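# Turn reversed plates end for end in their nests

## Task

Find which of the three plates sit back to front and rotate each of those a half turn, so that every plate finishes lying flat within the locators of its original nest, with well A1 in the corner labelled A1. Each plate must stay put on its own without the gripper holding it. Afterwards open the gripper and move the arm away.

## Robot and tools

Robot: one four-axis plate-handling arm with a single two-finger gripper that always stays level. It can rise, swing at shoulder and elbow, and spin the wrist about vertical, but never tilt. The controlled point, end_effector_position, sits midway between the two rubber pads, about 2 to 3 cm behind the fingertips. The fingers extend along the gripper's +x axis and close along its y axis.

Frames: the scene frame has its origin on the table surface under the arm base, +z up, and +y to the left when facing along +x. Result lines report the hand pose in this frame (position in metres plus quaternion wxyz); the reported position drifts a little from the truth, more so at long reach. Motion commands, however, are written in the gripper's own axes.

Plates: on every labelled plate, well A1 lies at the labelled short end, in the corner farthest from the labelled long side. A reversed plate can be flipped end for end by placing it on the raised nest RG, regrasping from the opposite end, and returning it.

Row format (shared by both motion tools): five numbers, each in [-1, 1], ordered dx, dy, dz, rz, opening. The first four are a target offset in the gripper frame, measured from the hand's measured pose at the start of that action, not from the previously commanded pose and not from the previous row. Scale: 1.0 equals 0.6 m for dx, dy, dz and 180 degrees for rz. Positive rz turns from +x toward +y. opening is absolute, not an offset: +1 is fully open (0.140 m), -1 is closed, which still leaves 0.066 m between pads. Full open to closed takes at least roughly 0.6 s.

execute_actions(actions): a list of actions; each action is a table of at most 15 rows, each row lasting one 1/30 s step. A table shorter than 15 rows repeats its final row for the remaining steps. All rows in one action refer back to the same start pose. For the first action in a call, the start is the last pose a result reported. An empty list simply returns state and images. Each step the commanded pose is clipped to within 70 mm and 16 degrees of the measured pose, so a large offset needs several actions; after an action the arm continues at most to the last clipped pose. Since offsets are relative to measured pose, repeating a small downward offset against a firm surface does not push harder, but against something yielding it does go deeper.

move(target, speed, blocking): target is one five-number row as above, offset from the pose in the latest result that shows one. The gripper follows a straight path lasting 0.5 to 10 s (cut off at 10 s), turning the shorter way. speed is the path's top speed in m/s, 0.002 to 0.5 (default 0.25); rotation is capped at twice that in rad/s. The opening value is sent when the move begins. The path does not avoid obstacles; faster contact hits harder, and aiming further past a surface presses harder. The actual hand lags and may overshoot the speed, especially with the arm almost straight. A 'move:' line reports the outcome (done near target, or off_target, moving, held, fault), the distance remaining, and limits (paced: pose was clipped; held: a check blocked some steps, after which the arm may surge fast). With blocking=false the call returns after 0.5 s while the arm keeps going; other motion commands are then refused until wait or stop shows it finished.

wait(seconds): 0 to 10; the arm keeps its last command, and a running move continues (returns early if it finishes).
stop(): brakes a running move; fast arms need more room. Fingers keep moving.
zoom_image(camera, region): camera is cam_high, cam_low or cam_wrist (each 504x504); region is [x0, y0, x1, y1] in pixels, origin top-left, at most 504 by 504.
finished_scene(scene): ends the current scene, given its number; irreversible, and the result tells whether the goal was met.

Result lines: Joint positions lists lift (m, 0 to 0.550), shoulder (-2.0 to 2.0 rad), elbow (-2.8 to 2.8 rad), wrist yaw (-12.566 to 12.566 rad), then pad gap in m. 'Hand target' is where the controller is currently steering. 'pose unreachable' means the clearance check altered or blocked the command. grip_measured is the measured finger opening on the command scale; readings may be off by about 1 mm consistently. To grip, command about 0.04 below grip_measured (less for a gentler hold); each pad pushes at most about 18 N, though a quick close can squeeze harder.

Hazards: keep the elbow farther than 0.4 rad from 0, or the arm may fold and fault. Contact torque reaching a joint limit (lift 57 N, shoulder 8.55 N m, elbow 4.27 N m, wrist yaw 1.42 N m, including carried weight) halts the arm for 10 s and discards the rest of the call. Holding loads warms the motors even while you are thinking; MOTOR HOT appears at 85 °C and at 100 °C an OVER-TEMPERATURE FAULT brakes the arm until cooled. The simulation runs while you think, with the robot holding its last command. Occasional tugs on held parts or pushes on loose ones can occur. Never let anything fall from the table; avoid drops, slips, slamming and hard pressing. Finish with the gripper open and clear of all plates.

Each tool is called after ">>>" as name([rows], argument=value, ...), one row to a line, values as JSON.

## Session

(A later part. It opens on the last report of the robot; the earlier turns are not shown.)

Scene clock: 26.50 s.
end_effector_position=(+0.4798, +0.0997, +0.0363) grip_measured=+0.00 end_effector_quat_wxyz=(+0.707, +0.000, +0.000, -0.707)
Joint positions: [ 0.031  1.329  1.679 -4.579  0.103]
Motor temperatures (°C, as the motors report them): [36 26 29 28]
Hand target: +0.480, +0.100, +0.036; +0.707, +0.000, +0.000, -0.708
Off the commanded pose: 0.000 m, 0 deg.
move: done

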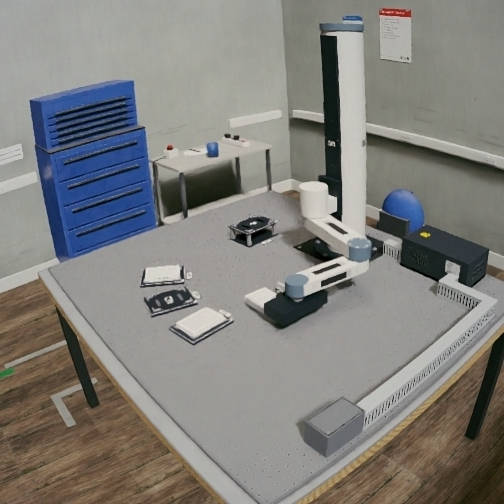

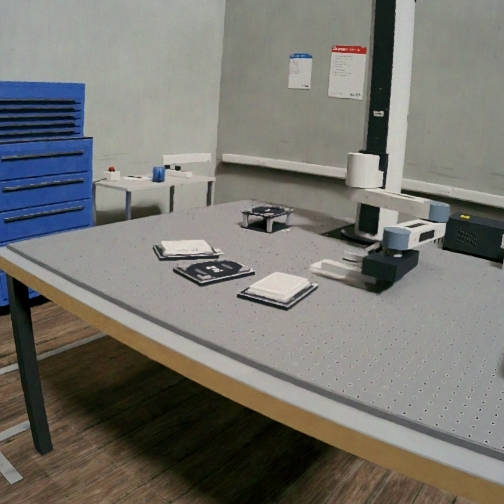

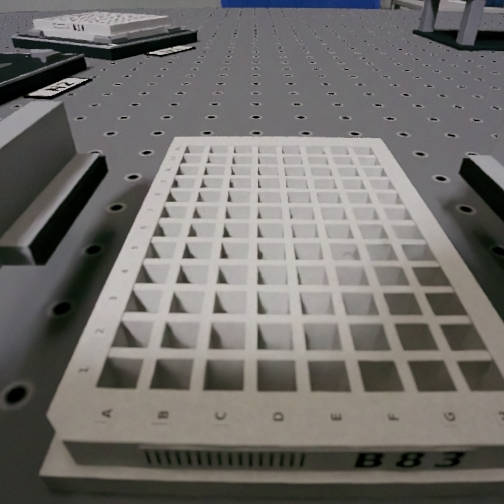

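>>> move(target=[0.025, 0, -0.03, 0, 0], speed=0.05)

Scene clock: 27.37 s.
end_effector_position=(+0.4797, +0.0846, +0.0182) grip_measured=+0.00 end_effector_quat_wxyz=(+0.706, +0.000, +0.000, -0.708)
Joint positions: [ 0.013  1.32   1.626 -4.519  0.103]
Motor temperatures (°C, as the motors report them): [36 26 29 28]
Hand target: +0.480, +0.085, +0.018; +0.707, +0.000, +0.000, -0.707
Off the commanded pose: 0.000 m, 0 deg.
move: done

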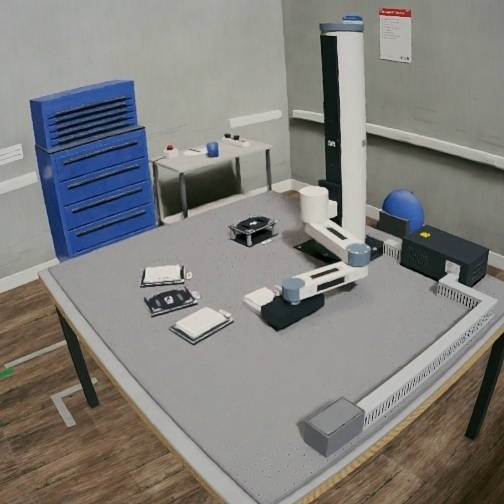

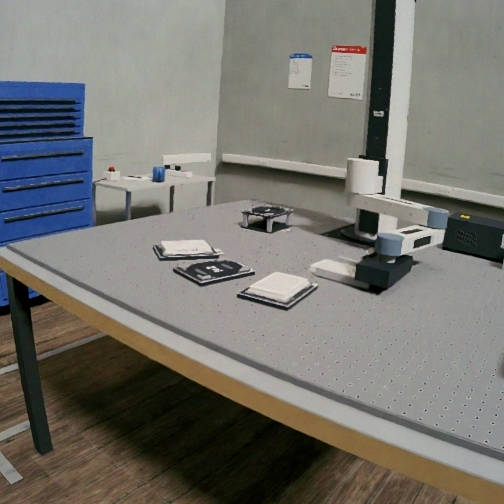

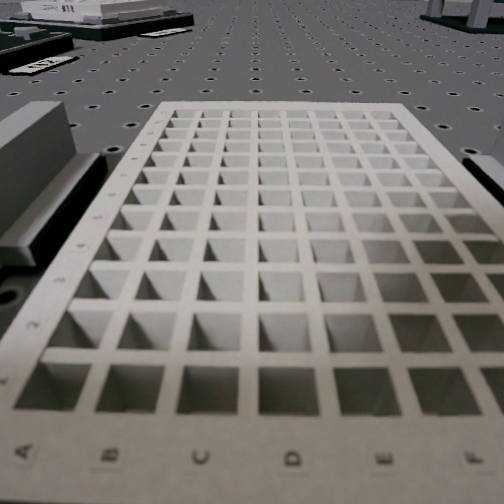

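>>> execute_actions([
  [[-0.0015,0,0,0,-0.3]],
  [[0,0,0,0,-0.44]],
  [[0,0,0,0,-0.53]],
])

Scene clock: 29.17 s.
end_effector_position=(+0.4798, +0.0855, +0.0182) grip_measured=-0.48 end_effector_quat_wxyz=(+0.707, +0.000, +0.000, -0.708)
Joint positions: [ 0.013  1.32   1.629 -4.522  0.085]
Motor temperatures (°C, as the motors report them): [36 26 29 28]
Hand target: +0.480, +0.086, +0.018; +0.707, +0.000, +0.000, -0.708
Off the commanded pose: 0.000 m, 0 deg.

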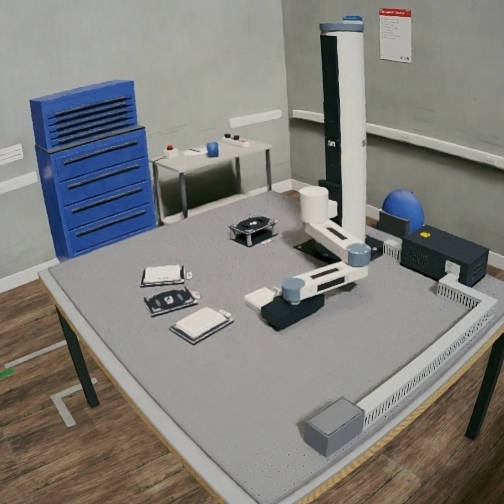

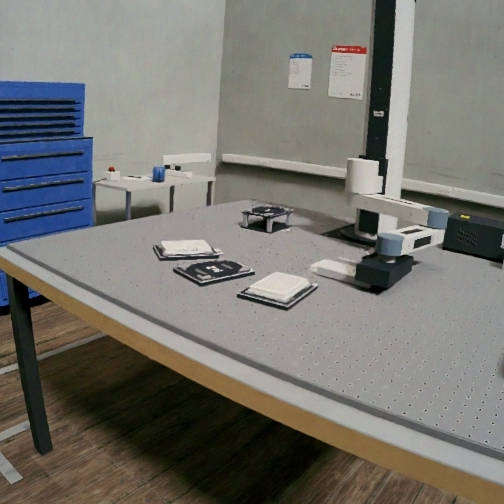

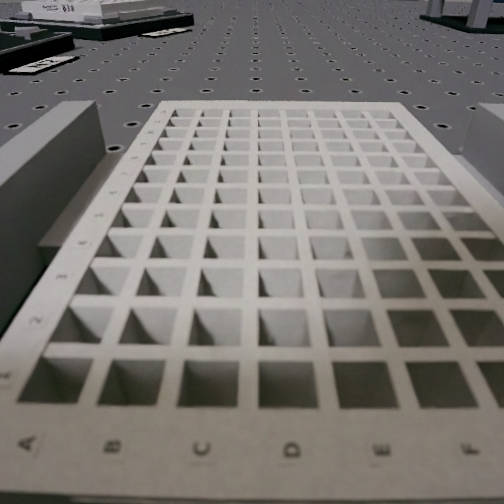

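>>> move(target=[0, 0, 0.09, 0, -0.53], speed=0.1)

>>> move(target=[0.3508, 0.4132, 0, 0.4364, -0.53], speed=0.3)

>>> move(target=[0, 0, -0.055, 0, -0.53], speed=0.08)

Scene clock: 30.27 s.
end_effector_position=(+0.4798, +0.0855, +0.0722) grip_measured=-0.48 end_effector_quat_wxyz=(+0.707, +0.000, +0.000, -0.708)
Joint positions: [ 0.067  1.32   1.629 -4.522  0.085]
Motor temperatures (°C, as the motors report them): [36 26 29 28]
Hand target: +0.480, +0.086, +0.072; +0.707, +0.000, +0.000, -0.708
Off the commanded pose: 0.000 m, 0 deg.
move: done

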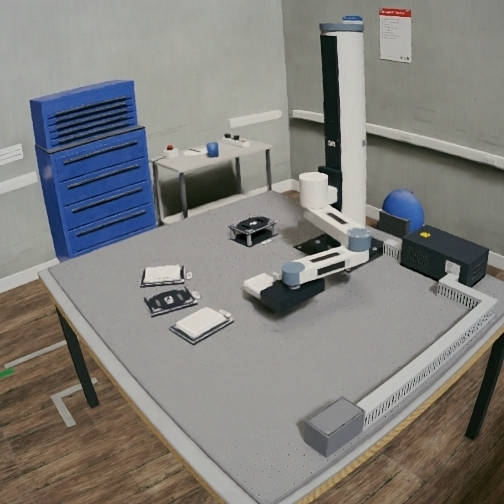

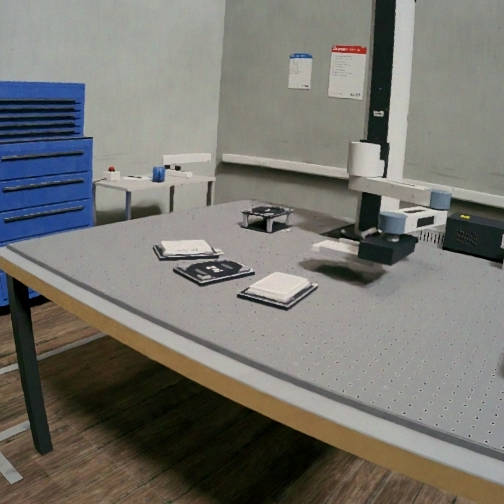

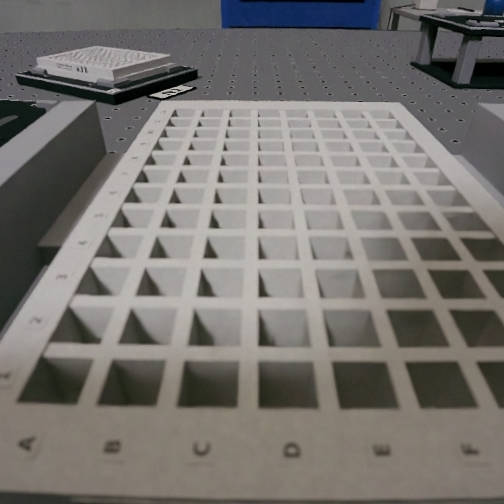

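Scene clock: 32.97 s.
end_effector_position=(+0.7275, -0.1253, +0.0722) grip_measured=-0.48 end_effector_quat_wxyz=(+0.995, +0.000, +0.000, -0.100)
Joint positions: [ 0.067  0.327  1.92  -2.448  0.085]
Motor temperatures (°C, as the motors report them): [36 26 29 28]
Hand target: +0.728, -0.125, +0.072; +0.995, +0.000, +0.000, -0.100
Off the commanded pose: 0.000 m, 0 deg.
move: done

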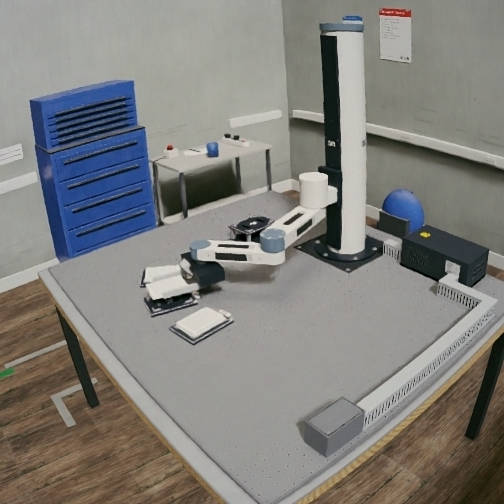

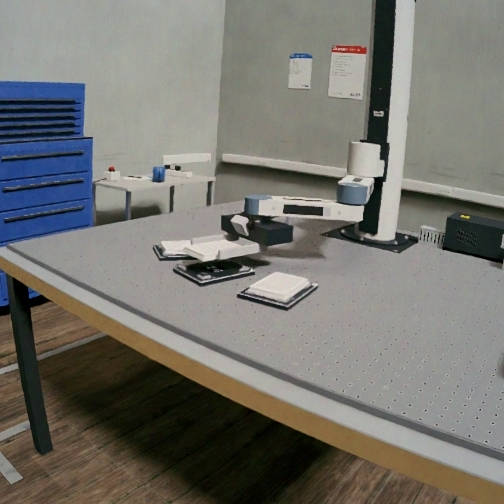

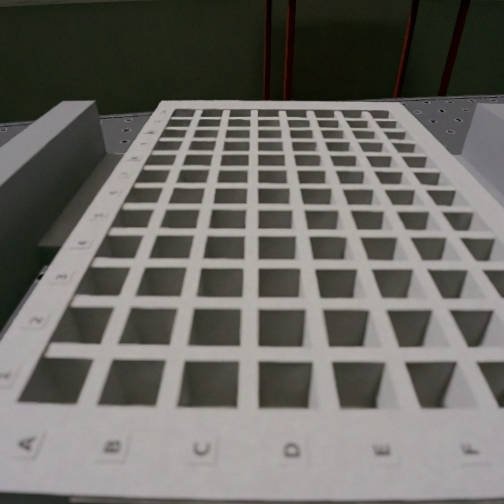

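Scene clock: 33.70 s.
end_effector_position=(+0.7275, -0.1253, +0.0392) grip_measured=-0.48 end_effector_quat_wxyz=(+0.995, +0.000, +0.000, -0.100)
Joint positions: [ 0.034  0.327  1.92  -2.448  0.085]
Motor temperatures (°C, as the motors report them): [36 26 29 28]
Hand target: +0.727, -0.125, +0.039; +0.995, +0.000, +0.000, -0.100
Off the commanded pose: 0.000 m, 0 deg.
move: done

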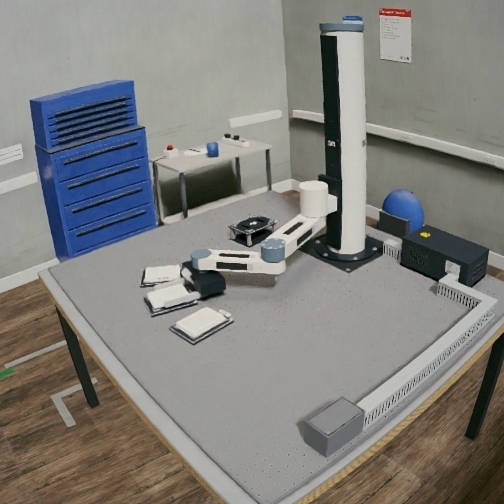

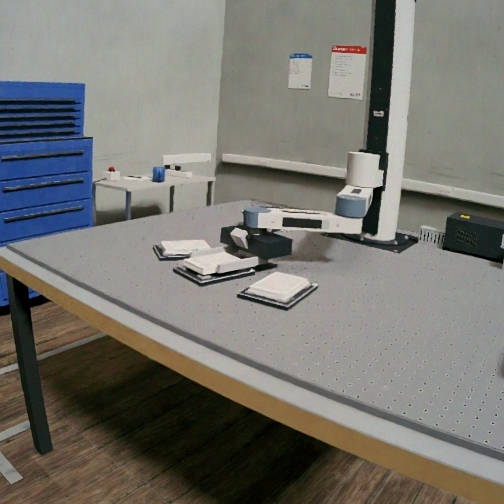

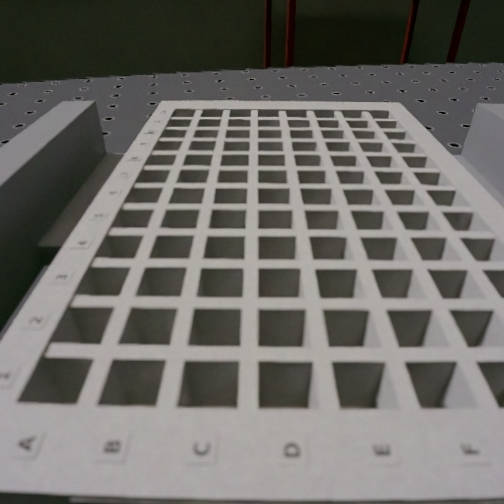

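>>> move(target=[-0.0004, -0.0004, -0.0145, -0.0004, -0.53], speed=0.01)

Scene clock: 34.87 s.
end_effector_position=(+0.7273, -0.1253, +0.0306) grip_measured=-0.48 end_effector_quat_wxyz=(+0.995, +0.000, +0.000, -0.101)
Joint positions: [ 0.026  0.328  1.918 -2.449  0.085]
Motor temperatures (°C, as the motors report them): [36 26 29 28]
Hand target: +0.727, -0.126, +0.030; +0.995, +0.000, +0.000, -0.101
Off the commanded pose: 0.000 m, 0 deg.
move: done

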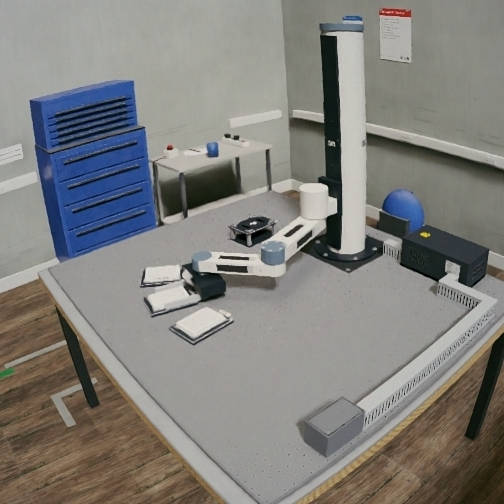

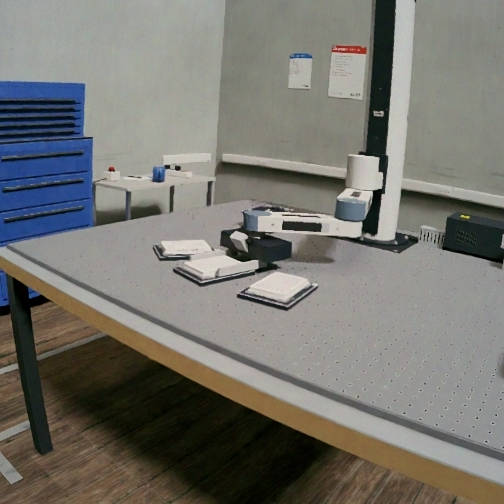

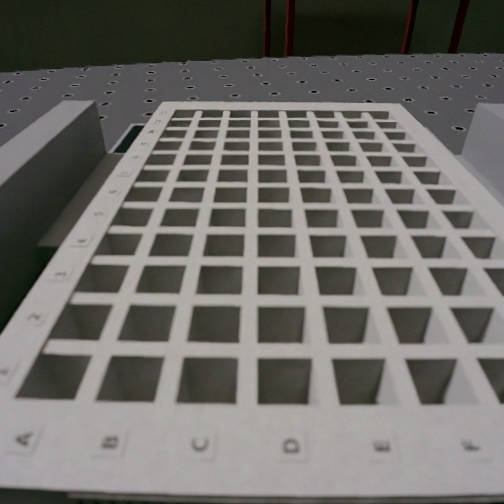

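>>> execute_actions([
  [[0.0008,0,0,0,-0.53]],
  [[0,0,0,0,-0.2]],
])

>>> move(target=[0, 0, 0.06, 0, 0], speed=0.1)

>>> move(target=[-0.2, -0.1, 0.04, -0.04, -0.3])

Scene clock: 36.07 s.
end_effector_position=(+0.7276, -0.1253, +0.0306) grip_measured=-0.20 end_effector_quat_wxyz=(+0.995, +0.000, +0.000, -0.102)
Joint positions: [ 0.026  0.328  1.92  -2.452  0.096]
Motor temperatures (°C, as the motors report them): [36 26 29 28]
Hand target: +0.728, -0.125, +0.031; +0.995, +0.000, +0.000, -0.102
Off the commanded pose: 0.000 m, 0 deg.

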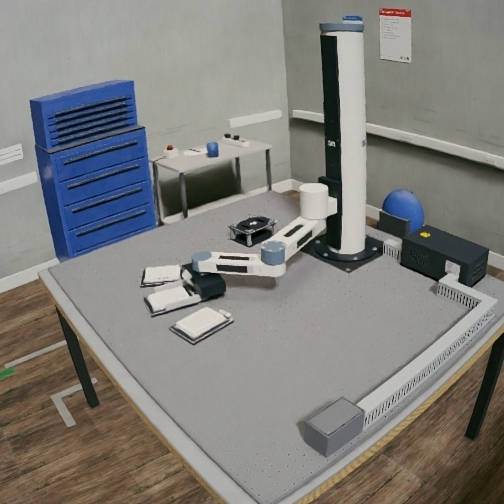

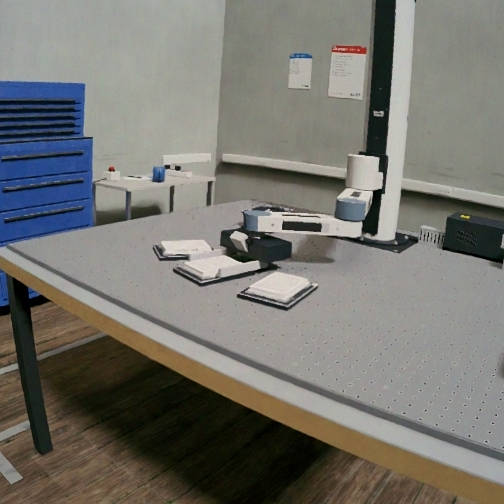

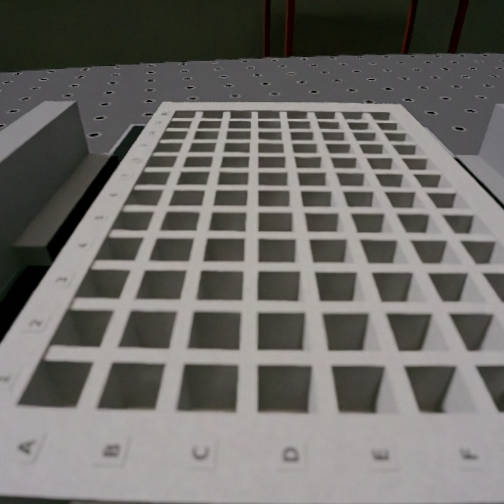

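Scene clock: 36.80 s.
end_effector_position=(+0.7276, -0.1253, +0.0667) grip_measured=+0.00 end_effector_quat_wxyz=(+0.995, +0.000, +0.000, -0.102)
Joint positions: [ 0.062  0.328  1.92  -2.452  0.103]
Motor temperatures (°C, as the motors report them): [36 26 29 28]
Hand target: +0.728, -0.125, +0.067; +0.995, +0.000, +0.000, -0.102
Off the commanded pose: 0.000 m, 0 deg.
move: done

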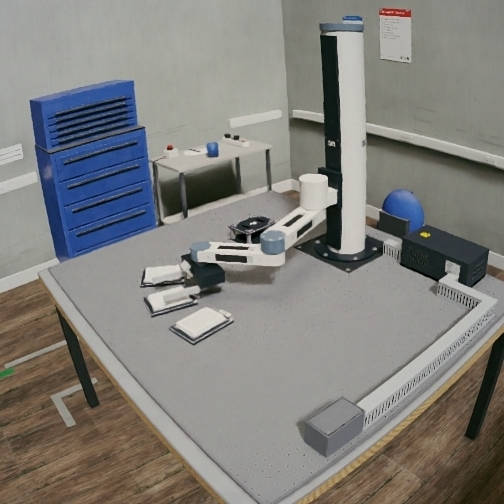

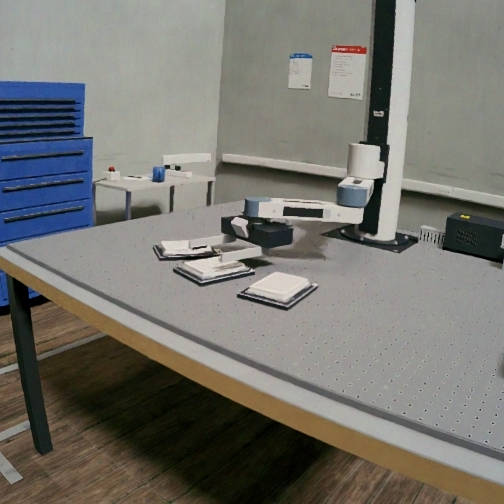

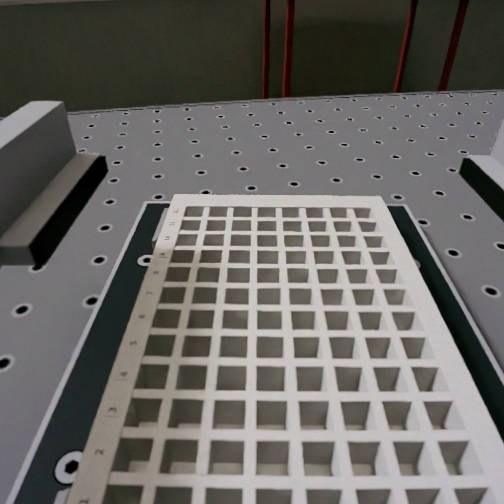

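Scene clock: 37.73 s.
end_effector_position=(+0.5978, -0.1600, +0.0907) grip_measured=-0.30 end_effector_quat_wxyz=(+0.986, +0.000, +0.000, -0.164)
Joint positions: [ 0.086  0.452  1.28  -2.062  0.092]
Motor temperatures (°C, as the motors report them): [36 26 29 28]
Hand target: +0.598, -0.160, +0.091; +0.986, +0.000, +0.000, -0.164
Off the commanded pose: 0.000 m, 0 deg.
move: done

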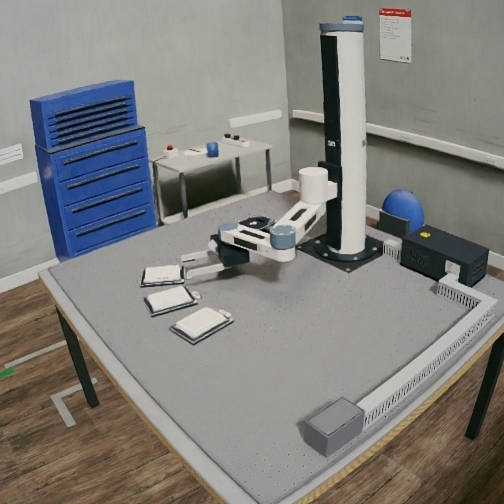

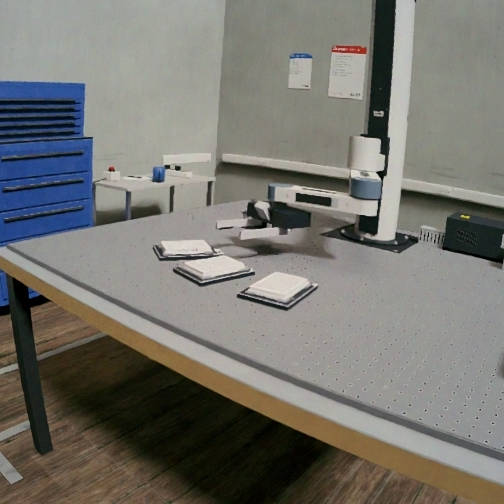

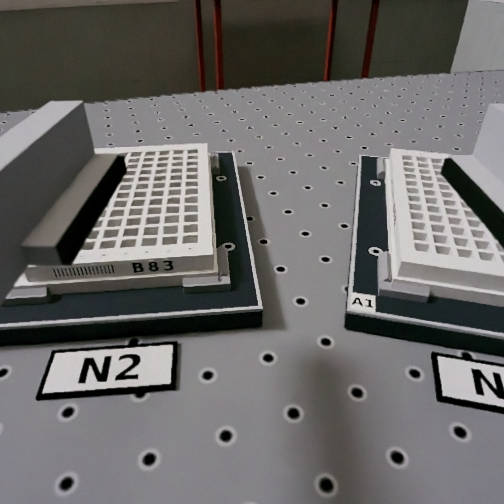

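>>> move(target=[0.02, -0.15, -0.032, -0.076, -0.3])

Scene clock: 38.73 s.
end_effector_position=(+0.5799, -0.2491, +0.0715) grip_measured=-0.30 end_effector_quat_wxyz=(+0.960, +0.000, +0.000, -0.281)
Joint positions: [ 0.066  0.238  1.395 -2.202  0.092]
Motor temperatures (°C, as the motors report them): [36 26 29 28]
Hand target: +0.580, -0.249, +0.072; +0.960, +0.000, +0.000, -0.281
Off the commanded pose: 0.000 m, 0 deg.
move: done

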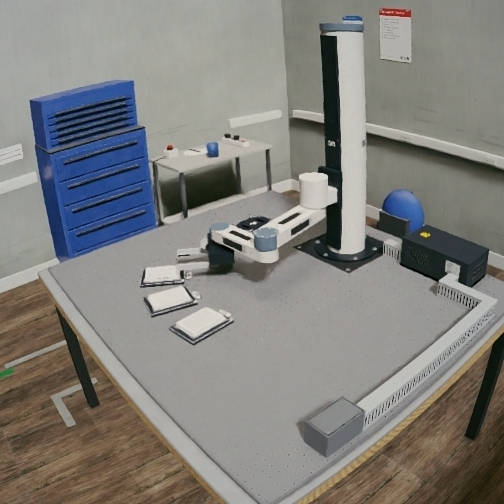

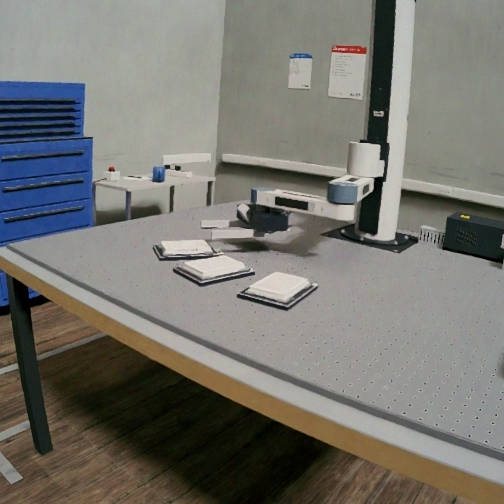

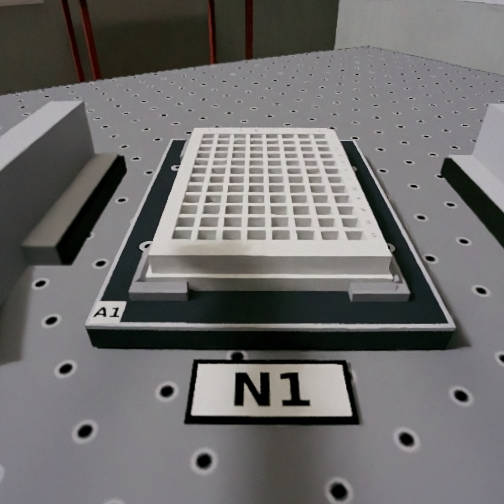

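>>> move(target=[0.139, 0.005, -0.04, 0.001, 0], speed=0.2)

>>> move(target=[0, 0, -0.0285, 0, 0], speed=0.05)

Scene clock: 39.77 s.
end_effector_position=(+0.6518, -0.2915, +0.0474) grip_measured=+0.00 end_effector_quat_wxyz=(+0.960, +0.000, +0.000, -0.279)
Joint positions: [ 0.042  0.037  1.869 -2.471  0.103]
Motor temperatures (°C, as the motors report them): [36 26 29 28]
Hand target: +0.652, -0.291, +0.047; +0.960, +0.000, +0.000, -0.279
Off the commanded pose: 0.000 m, 0 deg.
move: done

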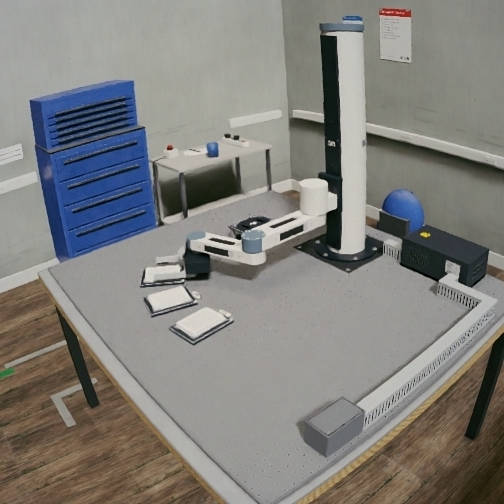

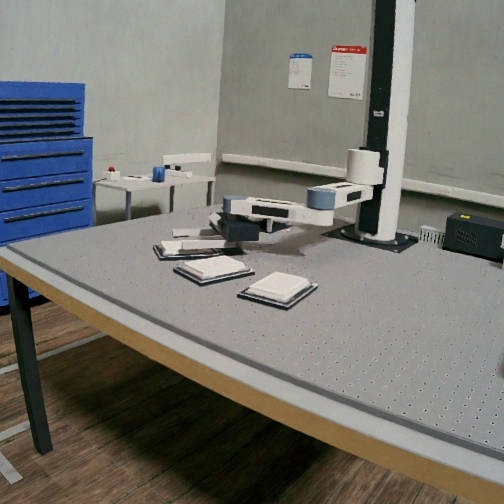

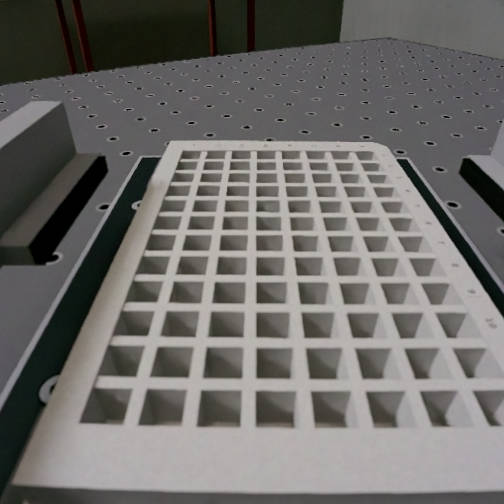

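Scene clock: 40.47 s.
end_effector_position=(+0.6518, -0.2915, +0.0303) grip_measured=+0.00 end_effector_quat_wxyz=(+0.960, +0.000, +0.000, -0.279)
Joint positions: [ 0.025  0.037  1.869 -2.471  0.103]
Motor temperatures (°C, as the motors report them): [36 26 29 28]
Hand target: +0.652, -0.291, +0.030; +0.960, +0.000, +0.000, -0.279
Off the commanded pose: 0.000 m, 0 deg.
move: done

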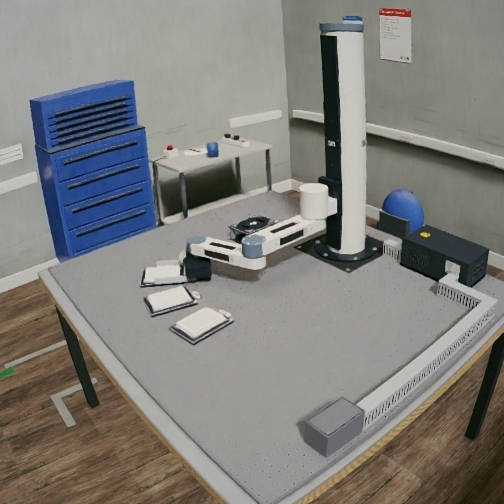

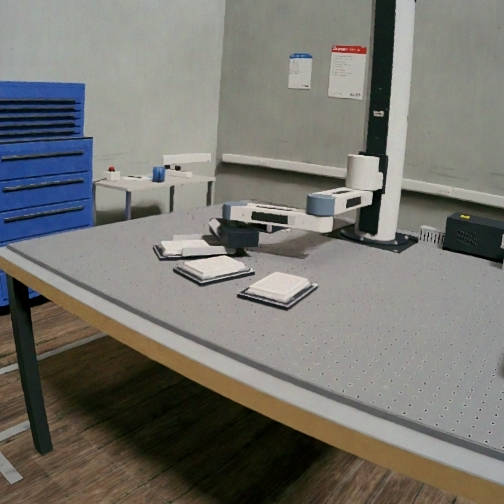

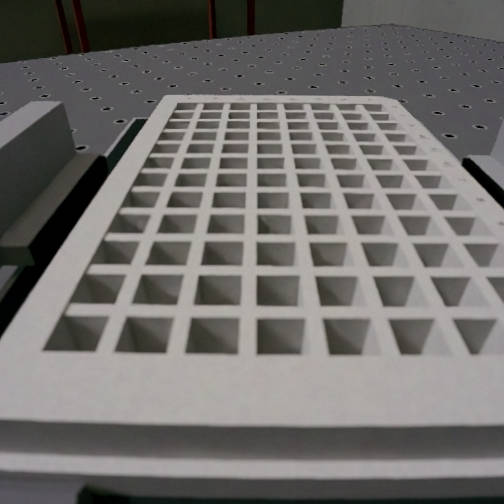

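>>> execute_actions([
  [[0,0,0,0,-0.3]],
  [[0,0,0,0,-0.44]],
  [[0,0,0,0,-0.53]],
  [[0,0,0,0,-0.53]],
])

Scene clock: 42.57 s.
end_effector_position=(+0.6518, -0.2915, +0.0303) grip_measured=-0.48 end_effector_quat_wxyz=(+0.960, +0.000, +0.000, -0.279)
Joint positions: [ 0.025  0.037  1.869 -2.471  0.085]
Motor temperatures (°C, as the motors report them): [36 26 29 28]
Hand target: +0.652, -0.291, +0.030; +0.960, +0.000, +0.000, -0.279
Off the commanded pose: 0.000 m, 0 deg.

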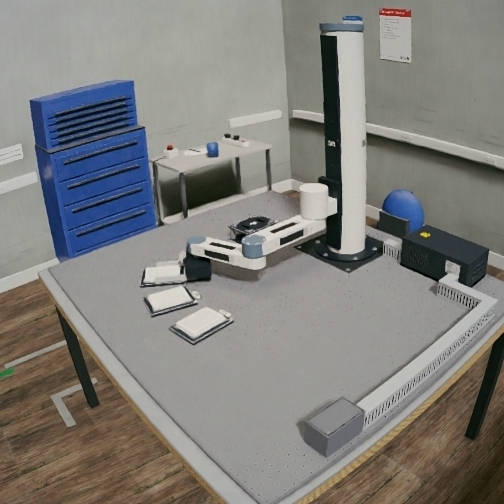

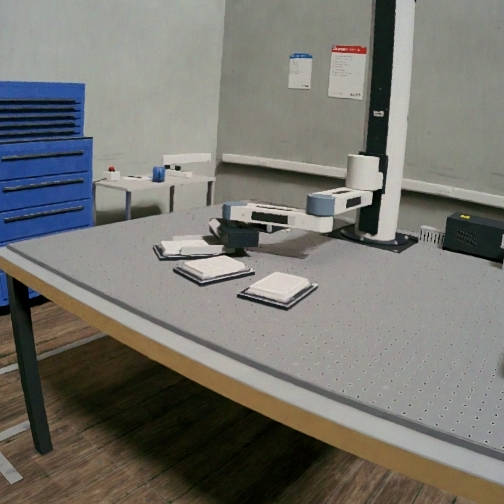

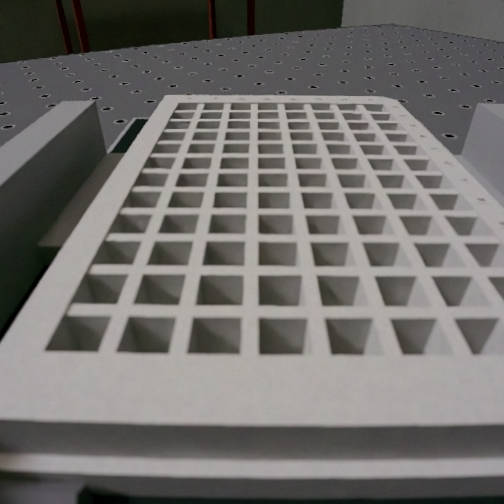

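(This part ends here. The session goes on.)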